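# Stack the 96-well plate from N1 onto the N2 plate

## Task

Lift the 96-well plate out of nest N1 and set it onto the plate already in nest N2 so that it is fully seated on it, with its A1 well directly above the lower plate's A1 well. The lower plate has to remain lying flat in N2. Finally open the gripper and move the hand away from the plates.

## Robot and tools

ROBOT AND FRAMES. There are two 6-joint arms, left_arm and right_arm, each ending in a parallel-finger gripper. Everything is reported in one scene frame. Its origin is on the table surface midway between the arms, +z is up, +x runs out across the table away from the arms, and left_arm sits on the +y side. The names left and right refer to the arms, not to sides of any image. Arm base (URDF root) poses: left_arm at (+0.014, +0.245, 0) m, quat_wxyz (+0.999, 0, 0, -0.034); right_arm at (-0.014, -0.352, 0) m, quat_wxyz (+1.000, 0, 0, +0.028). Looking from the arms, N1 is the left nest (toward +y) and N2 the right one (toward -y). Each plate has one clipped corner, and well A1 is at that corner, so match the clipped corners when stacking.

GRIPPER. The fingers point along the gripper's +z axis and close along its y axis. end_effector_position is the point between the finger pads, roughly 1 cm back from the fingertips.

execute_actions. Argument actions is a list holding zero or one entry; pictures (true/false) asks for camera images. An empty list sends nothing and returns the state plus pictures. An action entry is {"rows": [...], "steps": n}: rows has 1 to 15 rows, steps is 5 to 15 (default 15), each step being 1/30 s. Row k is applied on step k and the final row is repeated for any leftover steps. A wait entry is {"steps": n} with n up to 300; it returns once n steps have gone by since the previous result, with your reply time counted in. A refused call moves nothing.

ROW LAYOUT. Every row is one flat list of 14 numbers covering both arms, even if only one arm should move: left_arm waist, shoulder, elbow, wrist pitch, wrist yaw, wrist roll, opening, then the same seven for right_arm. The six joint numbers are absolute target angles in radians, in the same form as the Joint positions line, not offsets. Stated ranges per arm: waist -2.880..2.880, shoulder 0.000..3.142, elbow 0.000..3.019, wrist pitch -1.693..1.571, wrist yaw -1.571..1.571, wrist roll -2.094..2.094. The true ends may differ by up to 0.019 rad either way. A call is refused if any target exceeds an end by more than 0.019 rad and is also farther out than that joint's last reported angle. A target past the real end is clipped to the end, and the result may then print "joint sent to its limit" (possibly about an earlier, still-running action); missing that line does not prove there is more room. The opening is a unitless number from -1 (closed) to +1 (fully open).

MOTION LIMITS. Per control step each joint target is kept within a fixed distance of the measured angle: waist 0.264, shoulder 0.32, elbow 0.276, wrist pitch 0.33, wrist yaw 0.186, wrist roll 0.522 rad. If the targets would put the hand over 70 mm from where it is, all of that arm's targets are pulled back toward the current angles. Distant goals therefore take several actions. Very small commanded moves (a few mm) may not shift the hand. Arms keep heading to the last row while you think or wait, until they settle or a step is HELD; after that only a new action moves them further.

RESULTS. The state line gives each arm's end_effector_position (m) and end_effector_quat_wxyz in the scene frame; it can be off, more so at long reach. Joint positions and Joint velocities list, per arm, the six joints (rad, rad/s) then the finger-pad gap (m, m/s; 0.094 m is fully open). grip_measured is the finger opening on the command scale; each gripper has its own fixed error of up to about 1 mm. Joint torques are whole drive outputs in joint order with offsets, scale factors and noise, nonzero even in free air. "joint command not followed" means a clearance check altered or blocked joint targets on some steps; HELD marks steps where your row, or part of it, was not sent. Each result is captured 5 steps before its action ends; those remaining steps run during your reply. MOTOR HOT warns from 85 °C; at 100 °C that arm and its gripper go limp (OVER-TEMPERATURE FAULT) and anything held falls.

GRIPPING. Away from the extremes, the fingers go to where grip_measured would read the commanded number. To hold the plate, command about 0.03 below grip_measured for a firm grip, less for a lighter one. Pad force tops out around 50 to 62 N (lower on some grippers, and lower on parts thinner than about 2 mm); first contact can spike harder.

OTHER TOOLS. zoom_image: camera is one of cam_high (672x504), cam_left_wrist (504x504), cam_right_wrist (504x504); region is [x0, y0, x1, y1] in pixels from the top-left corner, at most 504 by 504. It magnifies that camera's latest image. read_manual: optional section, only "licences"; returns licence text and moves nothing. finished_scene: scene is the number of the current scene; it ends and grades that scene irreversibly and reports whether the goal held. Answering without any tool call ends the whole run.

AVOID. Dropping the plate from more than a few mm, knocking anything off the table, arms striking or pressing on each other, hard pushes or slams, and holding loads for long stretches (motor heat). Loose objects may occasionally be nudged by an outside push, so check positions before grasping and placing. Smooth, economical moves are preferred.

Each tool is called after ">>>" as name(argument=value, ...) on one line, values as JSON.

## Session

>>> execute_actions(actions=[])

Scene clock: 0.00 s of 13200.00 s.
left_arm: end_effector_position=(+0.4411, +0.4629, +0.3657) grip_measured=+1.000 end_effector_quat_wxyz=(+0.382, +0.539, +0.542, +0.520) | right_arm: end_effector_position=(+0.5160, -0.7493, +0.2949) grip_measured=+1.000 end_effector_quat_wxyz=(+0.309, +0.090, +0.930, +0.179)
Joint positions: left_arm=[0.705 1.003 0.799 0.014 0.476 1.807 0.094] | right_arm=[-0.862  1.916  1.996 -1.363 -0.681 -0.51   0.094]
Joint velocities: left_arm=[ 0.005 -0.005 -0.002 -0.022 -0.007  0.007  0.   ] | right_arm=[ 0.005 -0.005  0.002 -0.007  0.051 -0.022  0.   ]
Joint torques (N m, as the arm reports them, + toward a larger angle): no reading

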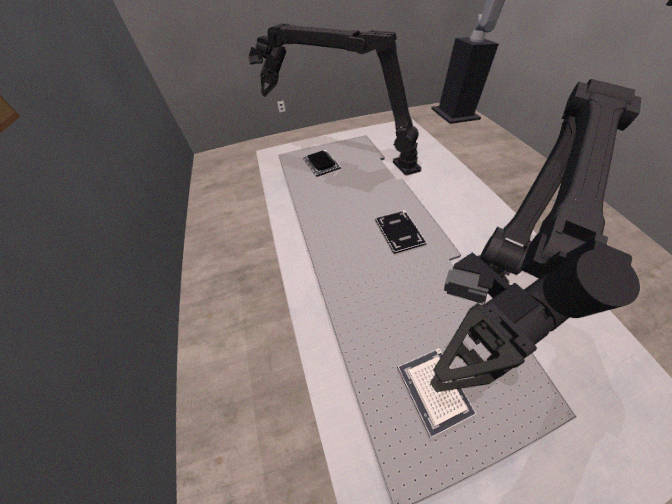

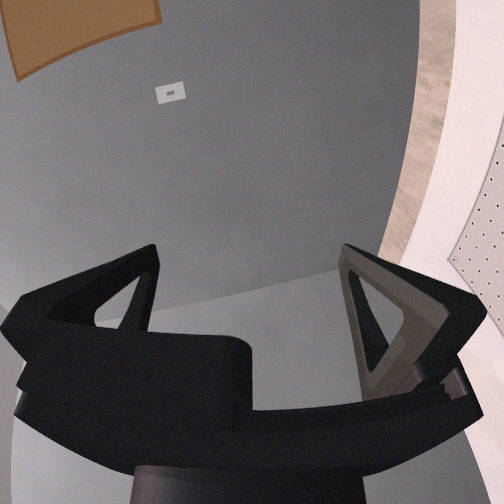

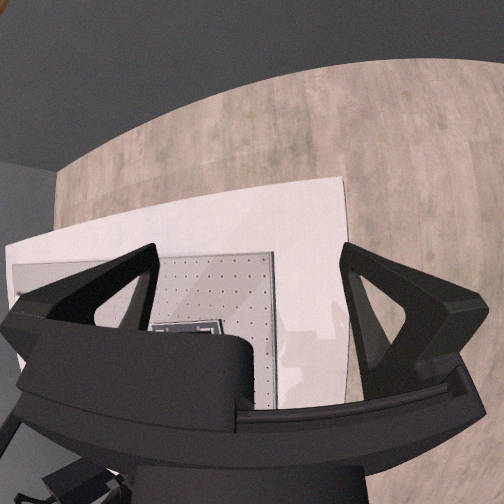

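>>> execute_actions(actions=[{"rows":[[0.685,1.448,1.15,-1.27,0,-0.965,1,-0.437,1.43,1.25,-1.245,0,1.2,1]]}])

>>> execute_actions(actions=[{"rows":[[0.685,1.448,1.15,-1.27,0,-0.965,1,-0.437,1.43,1.12,-1.245,0,1.2,1]]}])

>>> execute_actions(actions=[{"steps":30}], pictures=true)

>>> zoom_image(camera="cam_right_wrist", region=[130,30,370,270])

>>> zoom_image(camera="cam_left_wrist", region=[130,30,370,270])

Scene clock: 0.67 s of 13200.00 s.
left_arm: end_effector_position=(+0.4455, +0.5565, +0.1918) grip_measured=+1.000 end_effector_quat_wxyz=(+0.181, +0.204, +0.942, +0.197) | right_arm: end_effector_position=(+0.4763, -0.6196, +0.2353) grip_measured=+1.000 end_effector_quat_wxyz=(+0.144, +0.202, +0.964, +0.097)
Joint positions: left_arm=[ 0.696  1.44   1.142 -0.73   0.006  1.053  0.094] | right_arm=[-0.641  1.672  1.591 -1.287 -0.286 -0.143  0.094]
Joint velocities: left_arm=[-0.005  0.796 -0.017 -2.962 -0.081 -2.762  0.   ] | right_arm=[ 1.099 -0.962 -1.355  0.159  1.077  1.282  0.   ]
Joint torques (N m, as the arm reports them, + toward a larger angle): left_arm=[ -1.52 -13.16   8.95   0.54  -0.14  -0.07] | right_arm=[ -1.6  -19.83   9.95   0.98  -0.38   0.06]
Steps of this call (steps 1 to 10: nothing new was sent; steps 11 to 20: the first 10 steps of this action). Readings (joint positions):
11: left_arm=[0.702 1.017 0.817 -0.030 0.421 1.754] | right_arm=[-0.856 1.907 1.977 -1.350 -0.648 -0.480]
12: left_arm=[0.699 1.050 0.860 -0.101 0.355 1.690] | right_arm=[-0.849 1.886 1.938 -1.335 -0.609 -0.445]
14: left_arm=[0.696 1.156 0.971 -0.233 0.225 1.563] | right_arm=[-0.818 1.840 1.854 -1.319 -0.532 -0.374]
18: left_arm=[0.696 1.370 1.127 -0.528 0.022 1.252] | right_arm=[-0.712 1.733 1.682 -1.297 -0.373 -0.226]
20: the state above

Scene clock: 1.17 s of 13200.00 s.
left_arm: end_effector_position=(+0.3413, +0.4804, +0.1491) grip_measured=+1.000 end_effector_quat_wxyz=(-0.000, -0.504, +0.864, -0.002) | right_arm: end_effector_position=(+0.3514, -0.4998, +0.1465) grip_measured=+1.000 end_effector_quat_wxyz=(-0.005, +0.654, +0.757, -0.000)
Joint positions: left_arm=[ 0.694  1.441  1.122 -1.252  0.003 -0.43   0.094] | right_arm=[-0.439  1.427  1.1   -1.253 -0.002  1.042  0.094]
Joint velocities: left_arm=[-0.015 -0.015  0.002 -0.007 -0.051 -2.733  0.   ] | right_arm=[-0.142 -0.005  0.002 -0.002  0.081  1.048  0.   ]
Joint torques (N m, as the arm reports them, + toward a larger angle): left_arm=[-1.46 -8.93  9.51 -0.68 -0.29 -0.04] | right_arm=[ -1.82 -10.93  11.05   0.78   0.17   0.05]
Steps of this call (steps 1 to 5: the last 5 steps of your previous action; steps 6 to 15: the first 10 steps of this action). Readings (joint positions):
6: left_arm=[0.694 1.491 1.122 -1.226 0.003 0.460] | right_arm=[-0.410 1.460 1.238 -1.255 -0.015 0.339]
7: left_arm=[0.694 1.484 1.122 -1.240 0.003 0.361] | right_arm=[-0.392 1.435 1.189 -1.254 -0.013 0.437]
9: left_arm=[0.694 1.466 1.122 -1.250 0.003 0.163] | right_arm=[-0.387 1.418 1.123 -1.254 -0.009 0.636]
13: left_arm=[0.694 1.443 1.122 -1.252 0.003 -0.232] | right_arm=[-0.426 1.427 1.100 -1.254 -0.004 0.957]
15: the state above

Scene clock: 2.17 s of 13200.00 s.
left_arm: end_effector_position=(+0.3413, +0.4804, +0.1491) grip_measured=+1.000 end_effector_quat_wxyz=(+0.001, +0.709, -0.705, +0.002) | right_arm: end_effector_position=(+0.3511, -0.5006, +0.1465) grip_measured=+1.000 end_effector_quat_wxyz=(-0.005, +0.708, +0.706, -0.001)
Joint positions: left_arm=[ 0.694  1.441  1.122 -1.252  0.003 -0.949  0.094] | right_arm=[-0.442  1.427  1.1   -1.253 -0.002  1.188  0.094]
Joint velocities: left_arm=[-0.005 -0.015 -0.002 -0.002 -0.037 -0.022  0.   ] | right_arm=[-0.005  0.005 -0.002 -0.017 -0.007 -0.037  0.   ]
Joint torques (N m, as the arm reports them, + toward a larger angle): left_arm=[-1.4  -8.8   9.5  -0.72 -0.34 -0.11] | right_arm=[ -2.1  -10.96  10.83   0.78   0.17   0.12]
Kept back: nothing.
Steps of this call (steps 1 to 5: the last 5 steps of your previous action; steps 6 to 30: the robot went on to your last target). Readings (joint positions):
1: left_arm=[0.694 1.441 1.122 -1.252 0.003 -0.529] | right_arm=[-0.442 1.427 1.100 -1.253 -0.002 1.071]
2: left_arm=[0.694 1.441 1.122 -1.252 0.003 -0.613] | right_arm=[-0.442 1.427 1.100 -1.253 -0.002 1.095]
4: left_arm=[0.694 1.441 1.122 -1.252 0.003 -0.735] | right_arm=[-0.442 1.427 1.100 -1.253 -0.002 1.129]
8: left_arm=[0.694 1.441 1.122 -1.252 0.003 -0.863] | right_arm=[-0.442 1.427 1.100 -1.253 -0.002 1.164]
30: the state above

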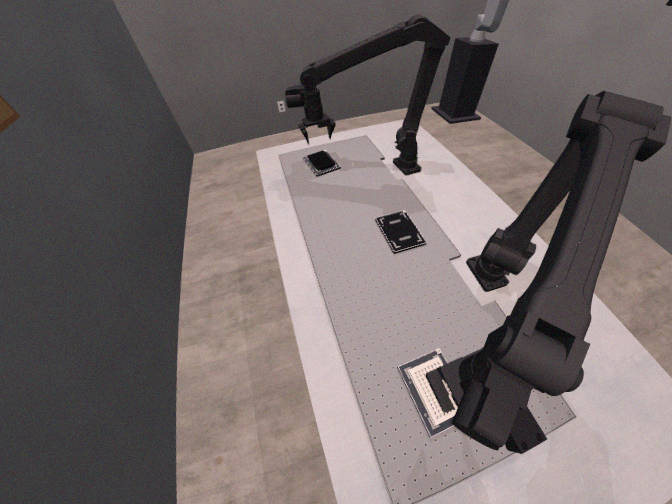

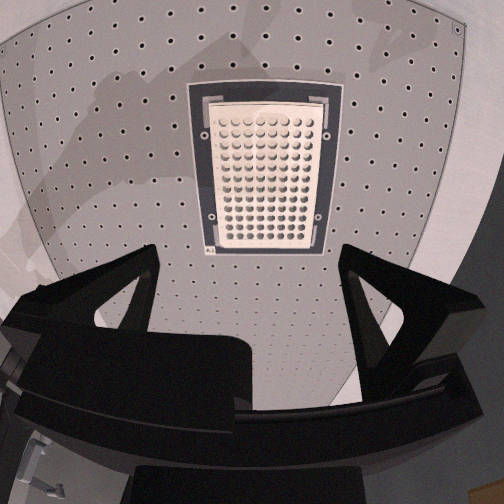

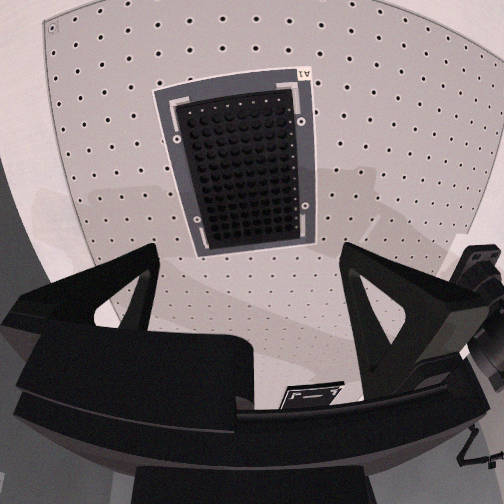

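Region (130, 30, 370, 270) of cam_right_wrist's 504x504 image, scaled by 2.100, with more detail than that image has.

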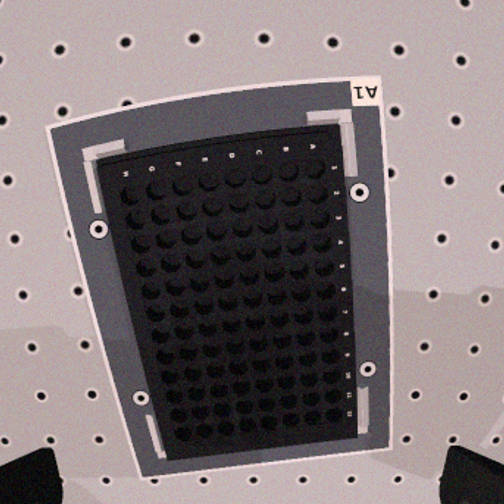

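Region (130, 30, 370, 270) of cam_left_wrist's 504x504 image, scaled by 2.100, with more detail than that image has.

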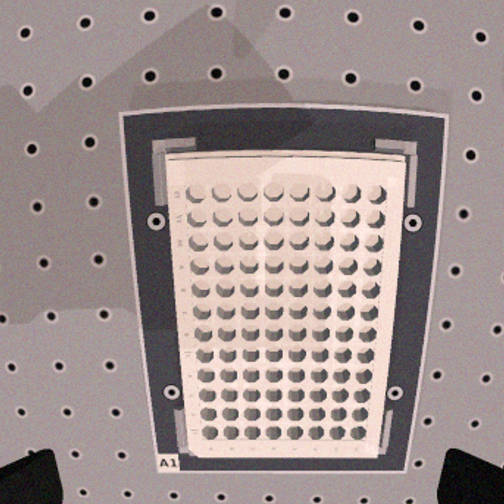

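>>> execute_actions(actions=[{"rows":[[0.67,1.51,1.07,-1.11,0,-1.005,1,-0.6,1.43,1.12,-1.245,0,0.6,1]],"steps":10}])

>>> execute_actions(actions=[{"rows":[[0.66,1.565,1.017,-1.007,0,-1.005,1,-0.6,1.43,1.12,-1.245,0,-0.06,1]]}])

>>> execute_actions(actions=[{"steps":8}], pictures=true)

Scene clock: 2.53 s of 13200.00 s.
left_arm: end_effector_position=(+0.3548, +0.4837, +0.1205) grip_measured=+1.000 end_effector_quat_wxyz=(-0.018, +0.714, -0.700, +0.004) | right_arm: end_effector_position=(+0.3278, -0.5488, +0.1465) grip_measured=+1.000 end_effector_quat_wxyz=(-0.004, +0.618, +0.786, +0.000)
Joint positions: left_arm=[ 0.681  1.478  1.081 -1.138  0.002 -0.977  0.094] | right_arm=[-0.577  1.427  1.1   -1.252 -0.002  0.812  0.094]
Joint velocities: left_arm=[-0.103  0.366 -0.154  0.173  0.007 -0.081  0.   ] | right_arm=[-0.894 -0.005 -0.022 -0.007  0.037 -1.341  0.   ]
Joint torques (N m, as the arm reports them, + toward a larger angle): left_arm=[-1.14 -8.77  7.29  0.48 -0.29 -0.12] | right_arm=[ -0.17 -10.8   10.91   0.71   0.09  -0.04]
Steps of this call (steps 1 to 6: the robot went on to your last target; steps 7 to 11: the first 5 steps of this action). Readings (joint positions):
7: left_arm=[0.693 1.443 1.115 -1.228 0.002 -0.957] | right_arm=[-0.453 1.427 1.100 -1.253 -0.006 1.103]
8: left_arm=[0.690 1.446 1.104 -1.188 0.002 -0.964] | right_arm=[-0.476 1.427 1.100 -1.253 -0.006 1.005]
10: left_arm=[0.684 1.466 1.087 -1.146 0.002 -0.973] | right_arm=[-0.545 1.427 1.100 -1.252 -0.005 0.862]
11: the state above

Scene clock: 3.03 s of 13200.00 s.
left_arm: end_effector_position=(+0.3547, +0.4772, +0.0656) grip_measured=+1.000 end_effector_quat_wxyz=(+0.001, +0.714, -0.700, +0.001) | right_arm: end_effector_position=(+0.3226, -0.5576, +0.1465) grip_measured=+1.000 end_effector_quat_wxyz=(-0.004, +0.290, +0.957, +0.001)
Joint positions: left_arm=[ 0.668  1.561  1.015 -1.027  0.002 -0.99   0.094] | right_arm=[-0.602  1.427  1.1   -1.252  0.001  0.042  0.094]
Joint velocities: left_arm=[ 0.005  0.005 -0.007  0.007 -0.022 -0.007  0.   ] | right_arm=[-0.005 -0.005  0.017  0.002  0.007 -0.667  0.   ]
Joint torques (N m, as the arm reports them, + toward a larger angle): left_arm=[-1.22 -9.75  6.9   0.62 -0.3  -0.11] | right_arm=[ -2.2  -11.05  10.99   0.67  -0.06  -0.08]
Steps of this call (steps 1 to 5: the last 5 steps of your previous action; steps 6 to 15: the first 10 steps of this action). Readings (joint positions):
6: left_arm=[0.675 1.514 1.058 -1.108 0.002 -0.987] | right_arm=[-0.624 1.427 1.100 -1.252 0.001 0.590]
7: left_arm=[0.674 1.515 1.049 -1.074 0.002 -0.987] | right_arm=[-0.619 1.427 1.100 -1.252 0.001 0.490]
9: left_arm=[0.671 1.529 1.032 -1.039 0.002 -0.988] | right_arm=[-0.609 1.427 1.100 -1.252 0.001 0.303]
13: left_arm=[0.668 1.557 1.017 -1.028 0.002 -0.989] | right_arm=[-0.602 1.427 1.100 -1.252 0.001 0.094]
15: the state above

Scene clock: 3.30 s of 13200.00 s.
left_arm: end_effector_position=(+0.3551, +0.4775, +0.0656) grip_measured=+1.000 end_effector_quat_wxyz=(+0.000, +0.714, -0.700, +0.001) | right_arm: end_effector_position=(+0.3226, -0.5576, +0.1465) grip_measured=+1.000 end_effector_quat_wxyz=(-0.004, +0.253, +0.967, +0.001)
Joint positions: left_arm=[ 0.668  1.561  1.015 -1.025  0.002 -0.99   0.094] | right_arm=[-0.602  1.427  1.1   -1.252  0.001 -0.034  0.094]
Joint velocities: left_arm=[-0.005 -0.005  0.022 -0.002 -0.037 -0.051  0.   ] | right_arm=[-0.005 -0.015 -0.002  0.002 -0.037 -0.125  0.   ]
Joint torques (N m, as the arm reports them, + toward a larger angle): left_arm=[-1.28 -9.93  6.88  0.58 -0.29 -0.11] | right_arm=[ -2.09 -11.36  10.95   0.7   -0.06  -0.04]
Kept back: nothing.
Steps of this call (steps 1 to 5: the last 5 steps of your previous action; steps 6 to 8: the robot went on to your last target). Readings (joint positions):
1: left_arm=[0.668 1.561 1.015 -1.027 0.002 -0.990] | right_arm=[-0.602 1.427 1.100 -1.252 0.001 0.024]
2: left_arm=[0.668 1.561 1.015 -1.026 0.002 -0.990] | right_arm=[-0.602 1.427 1.100 -1.252 0.001 0.009]
4: left_arm=[0.668 1.561 1.015 -1.025 0.002 -0.990] | right_arm=[-0.602 1.427 1.100 -1.252 0.001 -0.012]
8: the state above

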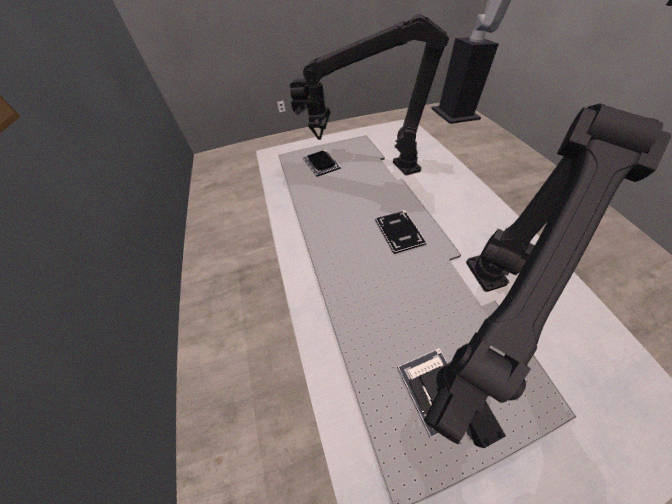

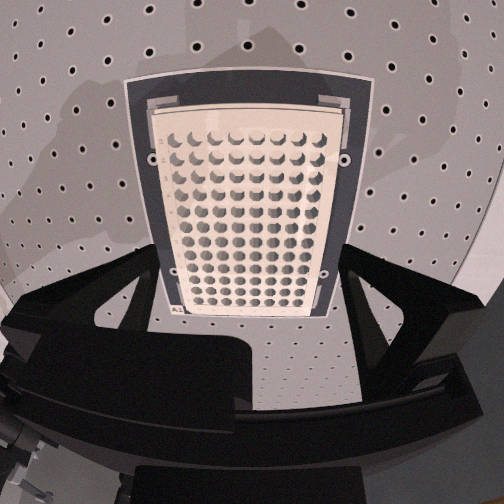

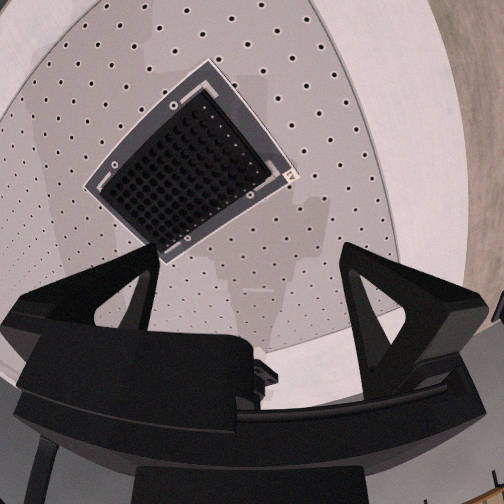

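>>> execute_actions(actions=[{"rows":[[0.66,1.565,0.987,-0.957,0,-1.0,1,-0.6,1.43,1.12,-1.245,0,-0.06,1]],"steps":13}])

>>> execute_actions(actions=[{"rows":[[0.66,1.606,1.0,-0.949,0,-1.0,1,-0.6,1.43,1.12,-1.245,0,-0.06,1]]}], pictures=true)

Scene clock: 3.77 s of 13200.00 s.
left_arm: end_effector_position=(+0.3551, +0.4774, +0.0574) grip_measured=+1.000 end_effector_quat_wxyz=(-0.010, +0.714, -0.700, +0.003) | right_arm: end_effector_position=(+0.3226, -0.5576, +0.1465) grip_measured=+1.000 end_effector_quat_wxyz=(-0.004, +0.246, +0.969, +0.001)
Joint positions: left_arm=[ 0.668  1.56   0.989 -0.977  0.002 -0.99   0.094] | right_arm=[-0.602  1.427  1.1   -1.252  0.001 -0.048  0.094]
Joint velocities: left_arm=[-0.005 -0.005 -0.012  0.017 -0.037  0.051  0.   ] | right_arm=[-0.005 -0.005 -0.002 -0.002  0.007 -0.007  0.   ]
Joint torques (N m, as the arm reports them, + toward a larger angle): left_arm=[-1.33 -9.63  6.56  0.65 -0.3  -0.06] | right_arm=[ -2.25 -11.12  10.93   0.71  -0.06  -0.05]
Steps of this call (steps 1 to 6: the robot went on to your last target; steps 7 to 14: the first 8 steps of this action). Readings (joint positions):
7: left_arm=[0.668 1.561 1.011 -1.014 0.002 -0.990] | right_arm=[-0.602 1.427 1.100 -1.252 0.001 -0.046]
8: left_arm=[0.668 1.560 1.005 -0.998 0.002 -0.990] | right_arm=[-0.602 1.427 1.100 -1.252 0.001 -0.046]
10: left_arm=[0.668 1.560 0.995 -0.982 0.002 -0.990] | right_arm=[-0.602 1.427 1.100 -1.252 0.001 -0.047]
14: the state above

Scene clock: 4.27 s of 13200.00 s.
left_arm: end_effector_position=(+0.3551, +0.4775, +0.0443) grip_measured=+1.000 end_effector_quat_wxyz=(+0.001, +0.714, -0.700, +0.001) | right_arm: end_effector_position=(+0.3226, -0.5576, +0.1465) grip_measured=+1.000 end_effector_quat_wxyz=(-0.004, +0.246, +0.969, +0.001)
Joint positions: left_arm=[ 0.668  1.594  0.989 -0.966  0.002 -0.99   0.094] | right_arm=[-0.602  1.427  1.1   -1.252  0.001 -0.049  0.094]
Joint velocities: left_arm=[-0.015 -0.005 -0.012  0.002  0.037  0.022  0.   ] | right_arm=[-0.015 -0.015 -0.007 -0.002 -0.022  0.051  0.   ]
Joint torques (N m, as the arm reports them, + toward a larger angle): left_arm=[-1.26 -9.32  7.3   0.51 -0.28 -0.06] | right_arm=[ -2.34 -10.78  10.98   0.74  -0.08  -0.06]
Steps of this call (steps 1 to 5: the last 5 steps of your previous action; steps 6 to 15: the first 10 steps of this action). Readings (joint positions):
6: left_arm=[0.668 1.562 0.989 -0.974 0.002 -0.990] | right_arm=[-0.602 1.427 1.100 -1.252 0.001 -0.048]
7: left_arm=[0.668 1.565 0.989 -0.971 0.002 -0.990] | right_arm=[-0.602 1.427 1.100 -1.252 0.001 -0.048]
9: left_arm=[0.668 1.576 0.989 -0.969 0.002 -0.990] | right_arm=[-0.602 1.427 1.100 -1.252 0.001 -0.048]
13: left_arm=[0.668 1.593 0.989 -0.968 0.002 -0.990] | right_arm=[-0.602 1.427 1.100 -1.252 0.001 -0.049]
15: the state above

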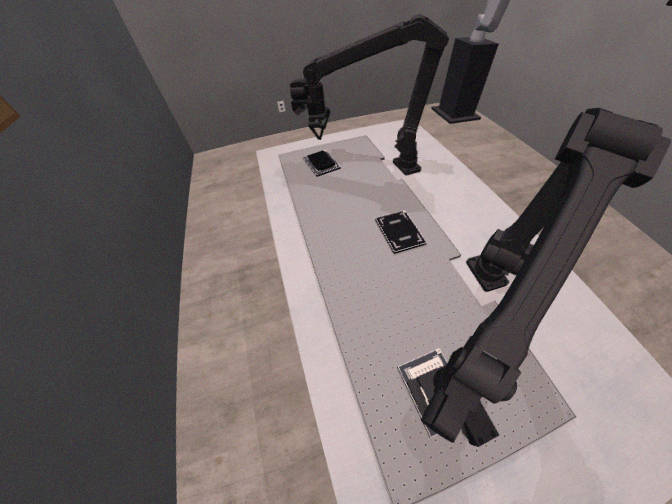

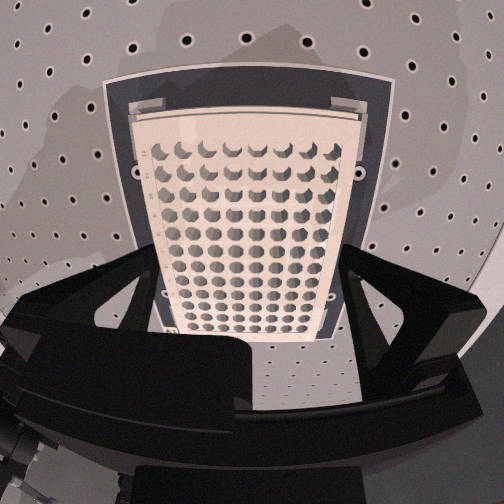

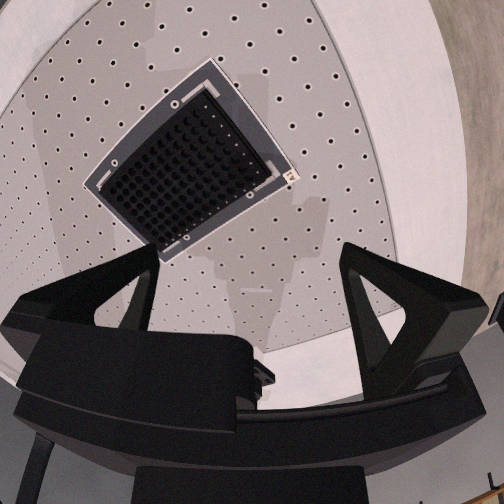

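>>> execute_actions(actions=[{"rows":[[0.67,1.6,1.0,-0.965,0,-1.0,0.86,-0.6,1.43,1.12,-1.245,0,-0.06,1],[0.67,1.6,1.0,-0.965,0,-1.0,0.8,-0.6,1.43,1.12,-1.245,0,-0.06,1],[0.67,1.6,1.0,-0.965,0,-1.0,0.75,-0.6,1.43,1.12,-1.245,0,-0.06,1],[0.67,1.6,1.0,-0.965,0,-1.0,0.68,-0.6,1.43,1.12,-1.245,0,-0.06,1]],"steps":10}])

>>> execute_actions(actions=[{"rows":[[0.67,1.54,1.0,-0.99,0,-1.0,0.68,-0.6,1.43,1.12,-1.245,0,-0.06,1]],"steps":10}])

>>> execute_actions(actions=[{"rows":[[0.67,1.51,1.1,-1.13,0,-1.0,0.68,-0.6,1.43,1.12,-1.245,0,-0.06,1]],"steps":11}], pictures=true)

Scene clock: 4.63 s of 13200.00 s.
left_arm: end_effector_position=(+0.3550, +0.4777, +0.0443) grip_measured=+0.769 end_effector_quat_wxyz=(+0.001, +0.714, -0.700, +0.000) | right_arm: end_effector_position=(+0.3226, -0.5576, +0.1465) grip_measured=+1.000 end_effector_quat_wxyz=(-0.004, +0.246, +0.969, +0.001)
Joint positions: left_arm=[ 0.668  1.594  0.989 -0.966  0.001 -0.99   0.083] | right_arm=[-0.602  1.427  1.1   -1.252  0.001 -0.049  0.094]
Joint velocities: left_arm=[-0.005  0.005 -0.007  0.002  0.037  0.007  0.001] | right_arm=[-0.005 -0.005 -0.002 -0.017 -0.037  0.022  0.   ]
Joint torques (N m, as the arm reports them, + toward a larger angle): left_arm=[-0.58 -9.75  7.34 -0.03 -0.24 -0.06] | right_arm=[ -2.11 -10.83  10.97   0.75  -0.04  -0.09]
Steps of this call (steps 1 to 5: the last 5 steps of your previous action; step 6: the robot went on to your last target; steps 7 to 11: the first 5 steps of this action). Readings (joint positions):
7: left_arm=[0.668 1.594 0.989 -0.966 0.002 -0.990] | right_arm=[-0.602 1.427 1.100 -1.252 0.001 -0.049]
8: left_arm=[0.668 1.594 0.989 -0.966 0.002 -0.990] | right_arm=[-0.602 1.427 1.100 -1.252 0.001 -0.049]
10: left_arm=[0.668 1.594 0.989 -0.966 0.001 -0.990] | right_arm=[-0.602 1.427 1.100 -1.252 0.001 -0.049]
11: the state above

Scene clock: 4.97 s of 13200.00 s.
left_arm: end_effector_position=(+0.3561, +0.4784, +0.0579) grip_measured=+0.769 end_effector_quat_wxyz=(-0.014, +0.714, -0.700, +0.003) | right_arm: end_effector_position=(+0.3226, -0.5576, +0.1465) grip_measured=+1.000 end_effector_quat_wxyz=(-0.004, +0.246, +0.969, +0.001)
Joint positions: left_arm=[ 0.668  1.559  0.989 -0.972  0.001 -0.99   0.083] | right_arm=[-0.602  1.427  1.1   -1.252  0.001 -0.049  0.094]
Joint velocities: left_arm=[ 0.005 -0.278 -0.012 -0.012 -0.037  0.007  0.001] | right_arm=[-0.015 -0.015  0.012  0.007  0.051  0.022  0.   ]
Joint torques (N m, as the arm reports them, + toward a larger angle): left_arm=[ -0.65 -10.22   7.51  -0.62  -0.24  -0.06] | right_arm=[ -1.95 -11.06  10.9    0.72  -0.05  -0.09]
Steps of this call (steps 1 to 5: the last 5 steps of your previous action; steps 6 to 10: the first 5 steps of this action). Readings (joint positions):
6: left_arm=[0.668 1.591 0.989 -0.967 0.001 -0.990] | right_arm=[-0.602 1.427 1.100 -1.252 0.001 -0.049]
7: left_arm=[0.668 1.586 0.989 -0.970 0.001 -0.990] | right_arm=[-0.602 1.427 1.100 -1.252 0.001 -0.049]
9: left_arm=[0.668 1.569 0.989 -0.972 0.001 -0.990] | right_arm=[-0.602 1.427 1.100 -1.252 0.001 -0.049]
10: the state above

Scene clock: 5.33 s of 13200.00 s.
left_arm: end_effector_position=(+0.3561, +0.4784, +0.0966) grip_measured=+0.769 end_effector_quat_wxyz=(-0.002, +0.714, -0.700, +0.001) | right_arm: end_effector_position=(+0.3226, -0.5576, +0.1465) grip_measured=+1.000 end_effector_quat_wxyz=(-0.004, +0.246, +0.969, +0.001)
Joint positions: left_arm=[ 0.668  1.52   1.06  -1.106  0.001 -0.99   0.083] | right_arm=[-0.602  1.427  1.1   -1.252  0.001 -0.049  0.094]
Joint velocities: left_arm=[-0.015 -0.151  0.188 -0.061 -0.022 -0.007 -0.   ] | right_arm=[ 0.005 -0.005 -0.002  0.012  0.007 -0.022  0.   ]
Joint torques (N m, as the arm reports them, + toward a larger angle): left_arm=[-0.52 -9.74  9.05 -0.76 -0.24 -0.06] | right_arm=[ -2.42 -10.83  11.01   0.84  -0.03  -0.05]
Steps of this call (steps 1 to 5: the last 5 steps of your previous action; steps 6 to 11: the first 6 steps of this action). Readings (joint positions):
6: left_arm=[0.668 1.535 0.999 -1.003 0.001 -0.990] | right_arm=[-0.602 1.427 1.100 -1.252 0.001 -0.049]
7: left_arm=[0.668 1.536 1.013 -1.048 0.001 -0.990] | right_arm=[-0.602 1.427 1.100 -1.252 0.001 -0.049]
9: left_arm=[0.668 1.529 1.041 -1.095 0.001 -0.990] | right_arm=[-0.602 1.427 1.100 -1.252 0.001 -0.049]
11: the state above

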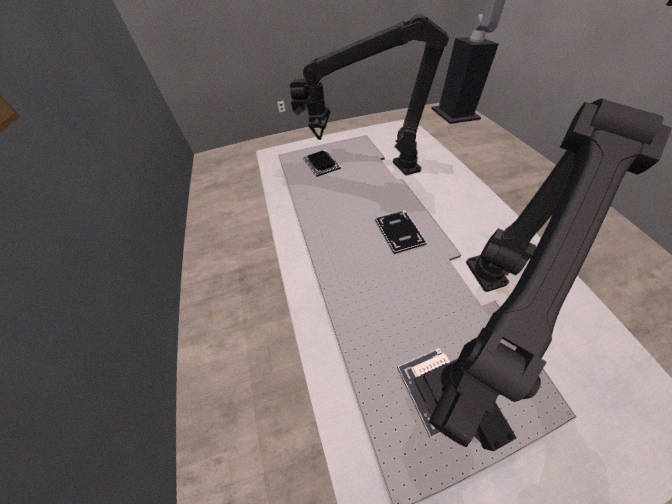

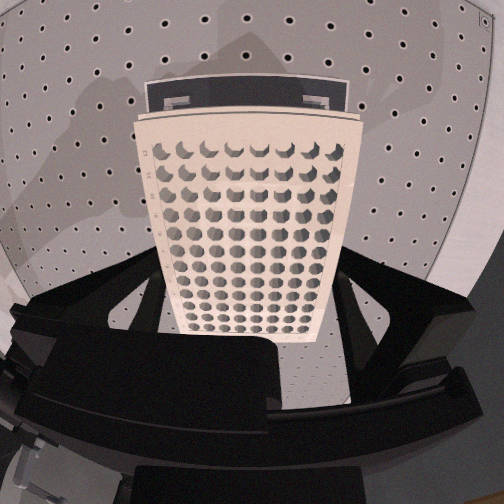

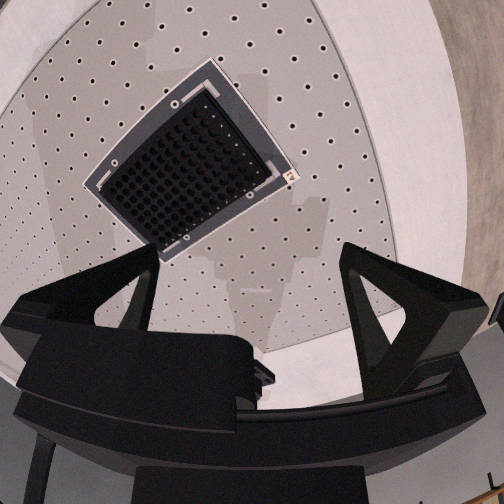

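I'm repeating the handoff sequence from scene 1, this time with the plate turned around.

>>> execute_actions(actions=[{"rows":[[0.1,1.6,1.25,-1.2,0,0,0.68,-0.6,1.43,1.12,-1.245,0,-0.06,1]]}])

>>> execute_actions(actions=[{"rows":[[-0.5,1.7,1.38,-1.22,0,0.9,0.68,-0.6,1.43,1.12,-1.245,0,-0.06,1]]}])

>>> execute_actions(actions=[{"rows":[[-0.822,1.8,1.46,-1.195,0,1.765,0.68,-0.6,1.43,1.12,-1.245,0,-0.06,1]]}])

>>> execute_actions(actions=[{"rows":[[-0.822,1.84,1.4,-1.115,0,1.765,0.68,-0.6,1.43,1.12,-1.245,0,-0.06,1]]}])

>>> execute_actions(actions=[{"rows":[[-0.822,1.868,1.372,-1.058,0,1.765,0.68,-0.6,1.43,1.12,-1.245,0,-0.06,1]]}], pictures=true)

Scene clock: 5.87 s of 13200.00 s.
left_arm: end_effector_position=(+0.4580, +0.3330, +0.1181) grip_measured=+0.769 end_effector_quat_wxyz=(+0.013, -0.313, +0.950, +0.001) | right_arm: end_effector_position=(+0.3226, -0.5576, +0.1465) grip_measured=+1.000 end_effector_quat_wxyz=(-0.004, +0.246, +0.969, +0.001)
Joint positions: left_arm=[ 0.262  1.578  1.189 -1.156 -0.006 -0.442  0.083] | right_arm=[-0.602  1.427  1.1   -1.252  0.001 -0.049  0.094]
Joint velocities: left_arm=[-1.568  0.073  0.149 -0.09   0.022  1.883  0.001] | right_arm=[ 0.005 -0.005  0.002 -0.017 -0.022 -0.007  0.   ]
Joint torques (N m, as the arm reports them, + toward a larger angle): left_arm=[ -0.86 -10.41   9.73  -0.9    0.03   0.17] | right_arm=[ -1.99 -11.04  10.98   0.77  -0.08  -0.05]
Steps of this call (steps 1 to 5: the last 5 steps of your previous action; step 6: the robot went on to your last target; steps 7 to 16: the first 10 steps of this action). Readings (joint positions):
7: left_arm=[0.657 1.510 1.076 -1.122 -0.004 -0.945] | right_arm=[-0.602 1.427 1.100 -1.252 0.001 -0.049]
8: left_arm=[0.636 1.518 1.090 -1.136 -0.007 -0.892] | right_arm=[-0.602 1.427 1.100 -1.252 0.001 -0.049]
10: left_arm=[0.563 1.540 1.126 -1.149 -0.007 -0.785] | right_arm=[-0.602 1.427 1.100 -1.252 0.001 -0.049]
14: left_arm=[0.368 1.571 1.177 -1.154 -0.007 -0.563] | right_arm=[-0.602 1.427 1.100 -1.252 0.001 -0.049]
16: the state above

Scene clock: 6.37 s of 13200.00 s.
left_arm: end_effector_position=(+0.4642, +0.0497, +0.1208) grip_measured=+0.770 end_effector_quat_wxyz=(+0.013, +0.376, +0.926, +0.001) | right_arm: end_effector_position=(+0.3226, -0.5576, +0.1465) grip_measured=+1.000 end_effector_quat_wxyz=(-0.004, +0.246, +0.969, +0.001)
Joint positions: left_arm=[-0.342  1.669  1.31  -1.186 -0.002  0.362  0.083] | right_arm=[-0.602  1.427  1.1   -1.252  0.001 -0.049  0.094]
Joint velocities: left_arm=[-1.431  0.151  0.129 -0.012 -0.022  1.853 -0.001] | right_arm=[-0.015  0.005  0.012 -0.012 -0.022  0.007  0.   ]
Joint torques (N m, as the arm reports them, + toward a larger angle): left_arm=[ -0.91 -11.83  10.18  -0.81  -0.02   0.18] | right_arm=[ -2.43 -10.76  11.04   0.81  -0.07  -0.06]
Steps of this call (steps 1 to 5: the last 5 steps of your previous action; steps 6 to 15: the first 10 steps of this action). Readings (joint positions):
6: left_arm=[0.032 1.592 1.220 -1.180 0.001 -0.109] | right_arm=[-0.602 1.427 1.100 -1.252 0.001 -0.049]
7: left_arm=[0.007 1.599 1.232 -1.185 -0.001 -0.059] | right_arm=[-0.602 1.427 1.100 -1.252 0.001 -0.049]
9: left_arm=[-0.065 1.621 1.261 -1.186 -0.002 0.042] | right_arm=[-0.602 1.427 1.100 -1.252 0.001 -0.049]
13: left_arm=[-0.245 1.658 1.302 -1.186 -0.002 0.246] | right_arm=[-0.602 1.427 1.100 -1.252 0.001 -0.049]
15: the state above

Scene clock: 6.87 s of 13200.00 s.
left_arm: end_effector_position=(+0.3336, -0.1784, +0.1042) grip_measured=+0.771 end_effector_quat_wxyz=(+0.006, +0.927, +0.375, +0.000) | right_arm: end_effector_position=(+0.3226, -0.5576, +0.1465) grip_measured=+1.000 end_effector_quat_wxyz=(-0.004, +0.246, +0.969, +0.001)
Joint positions: left_arm=[-0.856  1.79   1.427 -1.197  0.003  1.449  0.083] | right_arm=[-0.602  1.427  1.1   -1.252  0.001 -0.049  0.094]
Joint velocities: left_arm=[-0.474  0.132 -0.007  0.002  0.022  2.    -0.   ] | right_arm=[-0.005  0.005 -0.022 -0.007  0.022  0.022  0.   ]
Joint torques (N m, as the arm reports them, + toward a larger angle): left_arm=[  4.5  -13.84   9.74  -0.06  -0.17   0.15] | right_arm=[ -1.93 -11.    10.99   0.78  -0.07  -0.08]
Steps of this call (steps 1 to 5: the last 5 steps of your previous action; steps 6 to 15: the first 10 steps of this action). Readings (joint positions):
6: left_arm=[-0.566 1.694 1.343 -1.197 0.001 0.753] | right_arm=[-0.602 1.427 1.100 -1.252 0.001 -0.049]
7: left_arm=[-0.591 1.699 1.350 -1.197 -0.000 0.802] | right_arm=[-0.602 1.427 1.100 -1.252 0.001 -0.049]
9: left_arm=[-0.659 1.718 1.370 -1.197 -0.001 0.916] | right_arm=[-0.602 1.427 1.100 -1.252 0.001 -0.049]
13: left_arm=[-0.809 1.773 1.421 -1.197 0.000 1.280] | right_arm=[-0.602 1.427 1.100 -1.252 0.001 -0.049]
15: the state above

Scene clock: 7.37 s of 13200.00 s.
left_arm: end_effector_position=(+0.3512, -0.1681, +0.0745) grip_measured=+0.771 end_effector_quat_wxyz=(+0.004, +0.967, +0.255, +0.001) | right_arm: end_effector_position=(+0.3226, -0.5576, +0.1465) grip_measured=+1.000 end_effector_quat_wxyz=(-0.004, +0.246, +0.969, +0.001)
Joint positions: left_arm=[-0.818  1.829  1.399 -1.134  0.002  1.74   0.083] | right_arm=[-0.602  1.427  1.1   -1.252  0.001 -0.049  0.094]
Joint velocities: left_arm=[ 0.005  0.034 -0.027  0.012 -0.007  0.095 -0.   ] | right_arm=[-0.005 -0.005  0.012 -0.027 -0.066  0.007  0.   ]
Joint torques (N m, as the arm reports them, + toward a larger angle): left_arm=[ -0.89 -13.65   7.29   0.55  -0.09   0.22] | right_arm=[ -1.96 -10.87  11.01   0.73  -0.04  -0.1 ]
Steps of this call (steps 1 to 5: the last 5 steps of your previous action; steps 6 to 15: the first 10 steps of this action). Readings (joint positions):
6: left_arm=[-0.847 1.797 1.423 -1.184 0.003 1.673] | right_arm=[-0.602 1.427 1.100 -1.252 0.001 -0.049]
7: left_arm=[-0.839 1.798 1.418 -1.164 0.003 1.688] | right_arm=[-0.602 1.427 1.100 -1.252 0.001 -0.049]
9: left_arm=[-0.825 1.806 1.410 -1.142 0.003 1.711] | right_arm=[-0.602 1.427 1.100 -1.252 0.001 -0.049]
13: left_arm=[-0.818 1.824 1.401 -1.134 0.002 1.734] | right_arm=[-0.602 1.427 1.100 -1.252 0.001 -0.049]
15: the state above

Scene clock: 7.87 s of 13200.00 s.
left_arm: end_effector_position=(+0.3518, -0.1689, +0.0518) grip_measured=+0.771 end_effector_quat_wxyz=(+0.005, +0.968, +0.250, +0.001) | right_arm: end_effector_position=(+0.3226, -0.5576, +0.1465) grip_measured=+1.000 end_effector_quat_wxyz=(-0.004, +0.246, +0.969, +0.001)
Joint positions: left_arm=[-0.818  1.855  1.372 -1.077  0.002  1.75   0.083] | right_arm=[-0.602  1.427  1.1   -1.252  0.001 -0.049  0.094]
Joint velocities: left_arm=[-0.005 -0.005  0.002 -0.007 -0.037  0.022 -0.001] | right_arm=[-0.005  0.005 -0.012 -0.002 -0.022 -0.007  0.   ]
Joint torques (N m, as the arm reports them, + toward a larger angle): left_arm=[ -1.01 -13.41   6.99   0.55  -0.09   0.22] | right_arm=[ -2.07 -11.03  11.08   0.8   -0.03  -0.07]
Steps of this call (steps 1 to 5: the last 5 steps of your previous action; steps 6 to 15: the first 10 steps of this action). Readings (joint positions):
6: left_arm=[-0.818 1.830 1.394 -1.122 0.002 1.748] | right_arm=[-0.602 1.427 1.100 -1.252 0.001 -0.049]
7: left_arm=[-0.818 1.830 1.389 -1.104 0.002 1.748] | right_arm=[-0.602 1.427 1.100 -1.252 0.001 -0.049]
9: left_arm=[-0.818 1.837 1.381 -1.084 0.002 1.749] | right_arm=[-0.602 1.427 1.100 -1.252 0.001 -0.049]
13: left_arm=[-0.818 1.851 1.374 -1.077 0.002 1.750] | right_arm=[-0.602 1.427 1.100 -1.252 0.001 -0.049]
15: the state above

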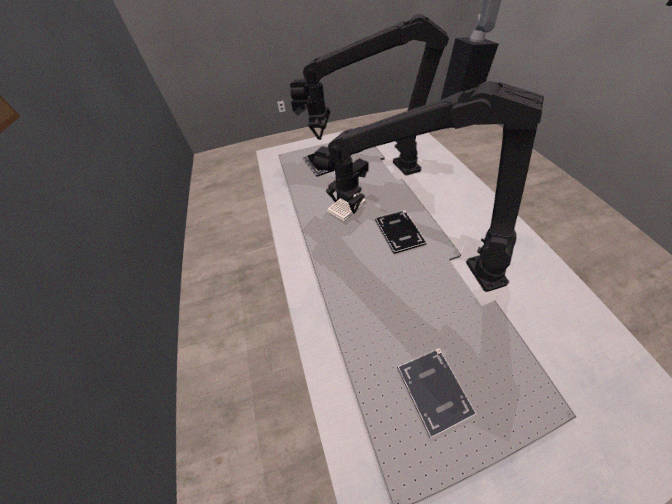

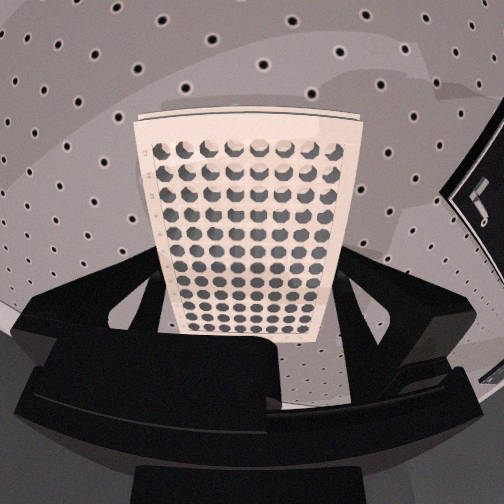

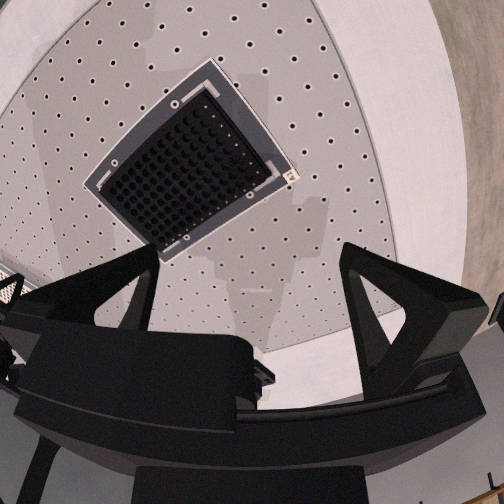

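>>> execute_actions(actions=[{"rows":[[-0.822,1.89,1.372,-1.04,0,1.765,0.68,-0.6,1.43,1.12,-1.245,0,-0.06,1]],"steps":12}])

>>> execute_actions(actions=[{"rows":[[-0.822,1.913,1.372,-1.035,0,1.765,0.68,-0.6,1.43,1.12,-1.245,0,-0.06,1]]}])

Scene clock: 8.40 s of 13200.00 s.
left_arm: end_effector_position=(+0.3539, -0.1715, +0.0445) grip_measured=+0.771 end_effector_quat_wxyz=(+0.008, +0.968, +0.250, +0.002) | right_arm: end_effector_position=(+0.3226, -0.5576, +0.1465) grip_measured=+1.000 end_effector_quat_wxyz=(-0.004, +0.246, +0.969, +0.001)
Joint positions: left_arm=[-0.818  1.869  1.372 -1.058  0.002  1.751  0.083] | right_arm=[-0.602  1.427  1.1   -1.252  0.001 -0.049  0.094]
Joint velocities: left_arm=[-0.005  0.044  0.007  0.002  0.051 -0.037 -0.001] | right_arm=[ 0.005 -0.005 -0.032 -0.007  0.007 -0.007  0.   ]
Joint torques (N m, as the arm reports them, + toward a larger angle): left_arm=[ -0.87 -13.33   6.93   0.54  -0.1    0.21] | right_arm=[ -1.88 -10.88  11.07   0.84  -0.05  -0.11]
Steps of this call (steps 1 to 5: the last 5 steps of your previous action; steps 6 to 9: the robot went on to your last target; steps 10 to 16: the first 7 steps of this action). Readings (joint positions):
10: left_arm=[-0.818 1.856 1.372 -1.073 0.002 1.750] | right_arm=[-0.602 1.427 1.100 -1.252 0.001 -0.049]
11: left_arm=[-0.818 1.858 1.372 -1.067 0.002 1.751] | right_arm=[-0.602 1.427 1.100 -1.252 0.001 -0.049]
13: left_arm=[-0.818 1.862 1.372 -1.060 0.002 1.751] | right_arm=[-0.602 1.427 1.100 -1.252 0.001 -0.049]
16: the state above

Scene clock: 8.90 s of 13200.00 s.
left_arm: end_effector_position=(+0.3541, -0.1716, +0.0372) grip_measured=+0.771 end_effector_quat_wxyz=(+0.004, +0.968, +0.250, +0.001) | right_arm: end_effector_position=(+0.3226, -0.5576, +0.1465) grip_measured=+1.000 end_effector_quat_wxyz=(-0.004, +0.246, +0.969, +0.001)
Joint positions: left_arm=[-0.818  1.883  1.372 -1.052  0.002  1.751  0.083] | right_arm=[-0.602  1.427  1.1   -1.252  0.001 -0.049  0.094]
Joint velocities: left_arm=[-0.005 -0.015  0.012  0.017  0.037 -0.007 -0.001] | right_arm=[ 0.015 -0.005 -0.022  0.002 -0.037  0.007  0.   ]
Joint torques (N m, as the arm reports them, + toward a larger angle): left_arm=[ -0.99 -12.84   6.85   0.47  -0.1    0.2 ] | right_arm=[ -1.75 -10.58  11.05   0.82  -0.04  -0.09]
Steps of this call (steps 1 to 5: the last 5 steps of your previous action; steps 6 to 15: the first 10 steps of this action). Readings (joint positions):
6: left_arm=[-0.818 1.873 1.372 -1.057 0.002 1.751] | right_arm=[-0.602 1.427 1.100 -1.252 0.001 -0.049]
7: left_arm=[-0.818 1.875 1.372 -1.055 0.002 1.751] | right_arm=[-0.602 1.427 1.100 -1.252 0.001 -0.049]
9: left_arm=[-0.818 1.881 1.372 -1.053 0.002 1.751] | right_arm=[-0.602 1.427 1.100 -1.252 0.001 -0.049]
13: left_arm=[-0.818 1.883 1.372 -1.052 0.002 1.751] | right_arm=[-0.602 1.427 1.100 -1.252 0.001 -0.049]
15: the state above

>>> execute_actions(actions=[{"rows":[[-0.822,1.885,1.38,-1.05,0,1.765,1,-0.6,1.43,1.12,-1.245,0,-0.06,1]],"steps":7}])

>>> execute_actions(actions=[{"rows":[[-0.822,1.82,1.38,-1.08,0,1.765,1,-0.6,1.43,1.12,-1.245,0,-0.06,1]],"steps":10}])

>>> execute_actions(actions=[{"rows":[[-0.6,1.6,1.3,-1.2,0,1.5,1,-0.4,1.43,1.12,-1.245,0,-0.06,1]],"steps":10}])

>>> execute_actions(actions=[{"rows":[[0.1,1.3,1.1,-1.2,0,1,1,0.05,1.5,1.07,-1.1,0,-0.06,1]]}])

>>> execute_actions(actions=[{"rows":[[0.1,1.3,1.1,-1.2,0,1,1,0.4,1.55,1.015,-1.011,0,-0.04,1]]}])

>>> execute_actions(actions=[{"steps":14}], pictures=true)

Scene clock: 9.77 s of 13200.00 s.
left_arm: end_effector_position=(+0.3542, -0.1717, +0.0378) grip_measured=+0.989 end_effector_quat_wxyz=(+0.004, +0.968, +0.250, +0.001) | right_arm: end_effector_position=(+0.3226, -0.5576, +0.1465) grip_measured=+1.000 end_effector_quat_wxyz=(-0.004, +0.246, +0.969, +0.001)
Joint positions: left_arm=[-0.818  1.882  1.372 -1.052  0.002  1.751  0.093] | right_arm=[-0.602  1.427  1.1   -1.252  0.001 -0.049  0.094]
Joint velocities: left_arm=[-0.005 -0.005 -0.017 -0.012 -0.037  0.095  0.043] | right_arm=[-0.005 -0.015 -0.002  0.007  0.022 -0.066  0.   ]
Joint torques (N m, as the arm reports them, + toward a larger angle): left_arm=[ -1.04 -14.5    7.44  -0.08  -0.11   0.21] | right_arm=[ -2.11 -10.76  10.97   0.71  -0.04  -0.04]
Steps of this call (steps 1 to 5: the last 5 steps of your previous action; steps 6 to 15: the robot went on to your last target; steps 16 to 24: nothing new was sent; steps 25 to 26: the first 2 steps of this action). Readings (joint positions):
25: left_arm=[-0.818 1.882 1.372 -1.052 0.002 1.751] | right_arm=[-0.602 1.427 1.100 -1.252 0.001 -0.049]
26: the state above

Scene clock: 10.10 s of 13200.00 s.
left_arm: end_effector_position=(+0.3542, -0.1718, +0.0554) grip_measured=+1.000 end_effector_quat_wxyz=(+0.015, +0.968, +0.250, +0.006) | right_arm: end_effector_position=(+0.3226, -0.5576, +0.1465) grip_measured=+1.000 end_effector_quat_wxyz=(-0.004, +0.246, +0.969, +0.001)
Joint positions: left_arm=[-0.818  1.847  1.371 -1.062  0.002  1.751  0.094] | right_arm=[-0.602  1.427  1.1   -1.252  0.001 -0.049  0.094]
Joint velocities: left_arm=[ 0.005 -0.308 -0.012 -0.002 -0.051 -0.022  0.   ] | right_arm=[-0.015  0.005 -0.012  0.002  0.007 -0.037  0.   ]
Joint torques (N m, as the arm reports them, + toward a larger angle): left_arm=[ -1.05 -15.09   7.61  -0.73  -0.09   0.2 ] | right_arm=[ -2.19 -10.68  11.02   0.94  -0.02  -0.09]
Steps of this call (steps 1 to 5: the last 5 steps of your previous action; steps 6 to 10: the first 5 steps of this action). Readings (joint positions):
6: left_arm=[-0.818 1.879 1.372 -1.053 0.002 1.751] | right_arm=[-0.602 1.427 1.100 -1.252 0.001 -0.049]
7: left_arm=[-0.818 1.874 1.371 -1.058 0.002 1.751] | right_arm=[-0.602 1.427 1.100 -1.252 0.001 -0.049]
9: left_arm=[-0.818 1.858 1.371 -1.062 0.002 1.751] | right_arm=[-0.602 1.427 1.100 -1.252 0.001 -0.049]
10: the state above

Scene clock: 10.43 s of 13200.00 s.
left_arm: end_effector_position=(+0.3678, -0.1187, +0.1007) grip_measured=+1.000 end_effector_quat_wxyz=(+0.021, +0.941, +0.338, +0.007) | right_arm: end_effector_position=(+0.3515, -0.5001, +0.1465) grip_measured=+1.000 end_effector_quat_wxyz=(-0.005, +0.165, +0.986, -0.000)
Joint positions: left_arm=[-0.73   1.719  1.319 -1.127  0.004  1.655  0.094] | right_arm=[-0.438  1.427  1.1   -1.252  0.003 -0.049  0.094]
Joint velocities: left_arm=[ 0.884 -0.737 -0.286 -0.437  0.037 -0.505  0.   ] | right_arm=[ 1.187 -0.015  0.002 -0.007 -0.081  0.007  0.   ]
Joint torques (N m, as the arm reports them, + toward a larger angle): left_arm=[  1.31 -14.92   7.78  -0.54  -0.1   -0.1 ] | right_arm=[ -4.74 -10.63  11.06   0.86  -0.03  -0.08]
Steps of this call (steps 1 to 5: the last 5 steps of your previous action; steps 6 to 10: the first 5 steps of this action). Readings (joint positions):
6: left_arm=[-0.812 1.800 1.367 -1.068 0.004 1.733] | right_arm=[-0.590 1.427 1.100 -1.252 0.006 -0.049]
7: left_arm=[-0.801 1.786 1.355 -1.081 0.004 1.713] | right_arm=[-0.564 1.427 1.100 -1.252 0.007 -0.049]
9: left_arm=[-0.759 1.743 1.329 -1.112 0.004 1.675] | right_arm=[-0.480 1.427 1.100 -1.252 0.006 -0.049]
10: the state above

Scene clock: 10.93 s of 13200.00 s.
left_arm: end_effector_position=(+0.4245, +0.1667, +0.2067) grip_measured=+1.000 end_effector_quat_wxyz=(+0.096, +0.634, +0.766, +0.052) | right_arm: end_effector_position=(+0.4025, -0.3064, +0.1152) grip_measured=+1.000 end_effector_quat_wxyz=(+0.024, -0.081, +0.996, +0.001)
Joint positions: left_arm=[-0.12   1.306  1.129 -1.176  0.002  1.196  0.094] | right_arm=[ 0.054  1.486  1.074 -1.111 -0.001 -0.052  0.094]
Joint velocities: left_arm=[ 1.861 -0.337 -0.085 -0.017  0.007 -0.755  0.   ] | right_arm=[ 1.109  0.151 -0.061  0.095 -0.095  0.007  0.   ]
Joint torques (N m, as the arm reports them, + toward a larger angle): left_arm=[-1.01 -6.68  7.1  -0.23 -0.06 -0.11] | right_arm=[ -7.21 -11.43   8.78   0.58   0.18  -0.01]
Steps of this call (steps 1 to 5: the last 5 steps of your previous action; steps 6 to 15: the first 10 steps of this action). Readings (joint positions):
6: left_arm=[-0.557 1.570 1.292 -1.176 0.001 1.525] | right_arm=[-0.353 1.428 1.096 -1.236 0.004 -0.051]
7: left_arm=[-0.532 1.536 1.266 -1.176 0.002 1.481] | right_arm=[-0.333 1.430 1.091 -1.209 0.006 -0.051]
9: left_arm=[-0.458 1.460 1.208 -1.176 0.002 1.397] | right_arm=[-0.255 1.442 1.084 -1.169 0.006 -0.051]
13: left_arm=[-0.246 1.338 1.140 -1.176 0.002 1.251] | right_arm=[-0.041 1.473 1.077 -1.124 0.004 -0.051]
15: the state above

Scene clock: 11.43 s of 13200.00 s.
left_arm: end_effector_position=(+0.4201, +0.2587, +0.2001) grip_measured=+1.000 end_effector_quat_wxyz=(+0.085, +0.472, +0.876, +0.051) | right_arm: end_effector_position=(+0.3507, -0.1548, +0.0746) grip_measured=+1.000 end_effector_quat_wxyz=(+0.013, -0.270, +0.963, +0.004)
Joint positions: left_arm=[ 0.101  1.291  1.101 -1.183 -0.002  1.021  0.094] | right_arm=[ 0.44   1.539  1.016 -1.021 -0.003 -0.051  0.094]
Joint velocities: left_arm=[-0.005  0.005 -0.007 -0.002  0.066 -0.095  0.   ] | right_arm=[ 0.513  0.103 -0.066  0.002 -0.007 -0.022  0.   ]
Joint torques (N m, as the arm reports them, + toward a larger angle): left_arm=[-0.93 -7.16  7.98 -0.34  0.07 -0.13] | right_arm=[ -6.99 -11.95   8.71   0.81   0.17   0.12]
Steps of this call (steps 1 to 5: the last 5 steps of your previous action; steps 6 to 15: the first 10 steps of this action). Readings (joint positions):
6: left_arm=[0.147 1.291 1.108 -1.178 -0.005 1.063] | right_arm=[0.098 1.493 1.061 -1.098 0.003 -0.052]
7: left_arm=[0.146 1.291 1.105 -1.180 -0.005 1.053] | right_arm=[0.113 1.493 1.054 -1.080 0.005 -0.051]
9: left_arm=[0.130 1.291 1.101 -1.182 -0.005 1.039] | right_arm=[0.184 1.500 1.039 -1.057 0.006 -0.051]
13: left_arm=[0.102 1.291 1.101 -1.183 -0.002 1.025] | right_arm=[0.380 1.528 1.021 -1.026 0.001 -0.051]
15: the state above

Scene clock: 11.90 s of 13200.00 s.
left_arm: end_effector_position=(+0.4201, +0.2587, +0.2001) grip_measured=+1.000 end_effector_quat_wxyz=(+0.085, +0.469, +0.878, +0.050) | right_arm: end_effector_position=(+0.3569, -0.1725, +0.0716) grip_measured=+1.000 end_effector_quat_wxyz=(+0.009, -0.248, +0.969, +0.003)
Joint positions: left_arm=[ 0.101  1.291  1.101 -1.183 -0.002  1.015  0.094] | right_arm=[ 0.395  1.541  1.01  -1.021 -0.002 -0.051  0.094]
Joint velocities: left_arm=[-0.005 -0.005 -0.007  0.012  0.051 -0.051  0.   ] | right_arm=[-0.005 -0.005  0.012 -0.007  0.007 -0.095  0.   ]
Joint torques (N m, as the arm reports them, + toward a larger angle): left_arm=[-0.71 -7.05  8.   -0.34  0.07 -0.12] | right_arm=[ -1.91 -11.3    8.83   1.     0.07   0.11]
Kept back: nothing.
Steps of this call (steps 1 to 5: the last 5 steps of your previous action; steps 6 to 14: the robot went on to your last target). Readings (joint positions):
1: left_arm=[0.101 1.291 1.101 -1.183 -0.002 1.020] | right_arm=[0.451 1.541 1.013 -1.021 -0.003 -0.051]
2: left_arm=[0.101 1.291 1.101 -1.183 -0.002 1.019] | right_arm=[0.453 1.541 1.011 -1.021 -0.003 -0.051]
4: left_arm=[0.101 1.291 1.101 -1.183 -0.002 1.017] | right_arm=[0.438 1.541 1.010 -1.021 -0.003 -0.051]
8: left_arm=[0.101 1.291 1.101 -1.183 -0.002 1.016] | right_arm=[0.401 1.541 1.010 -1.021 -0.002 -0.051]
14: the state above

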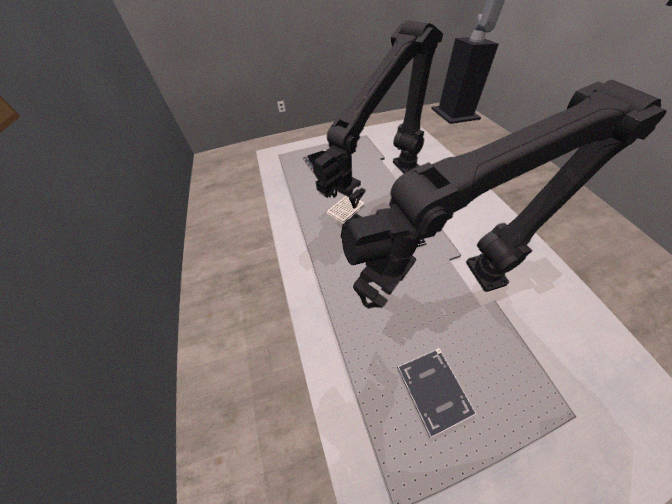

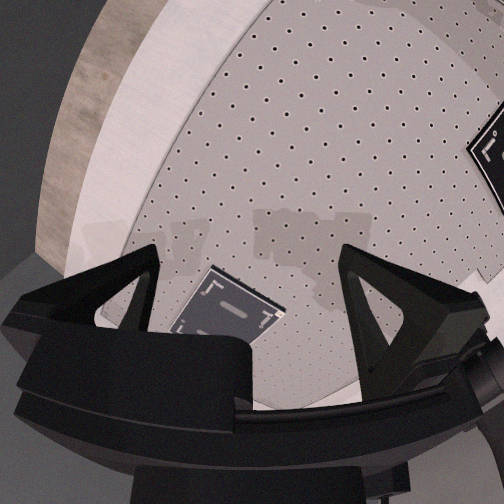

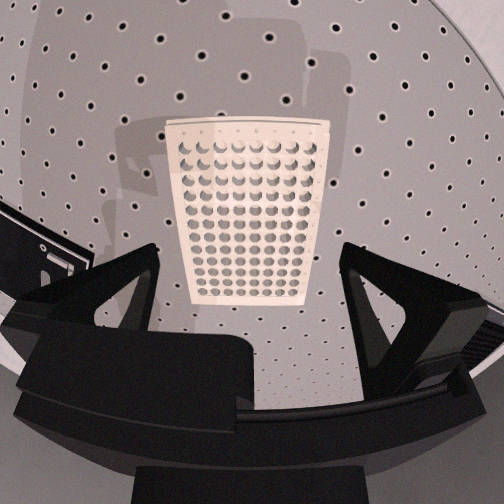

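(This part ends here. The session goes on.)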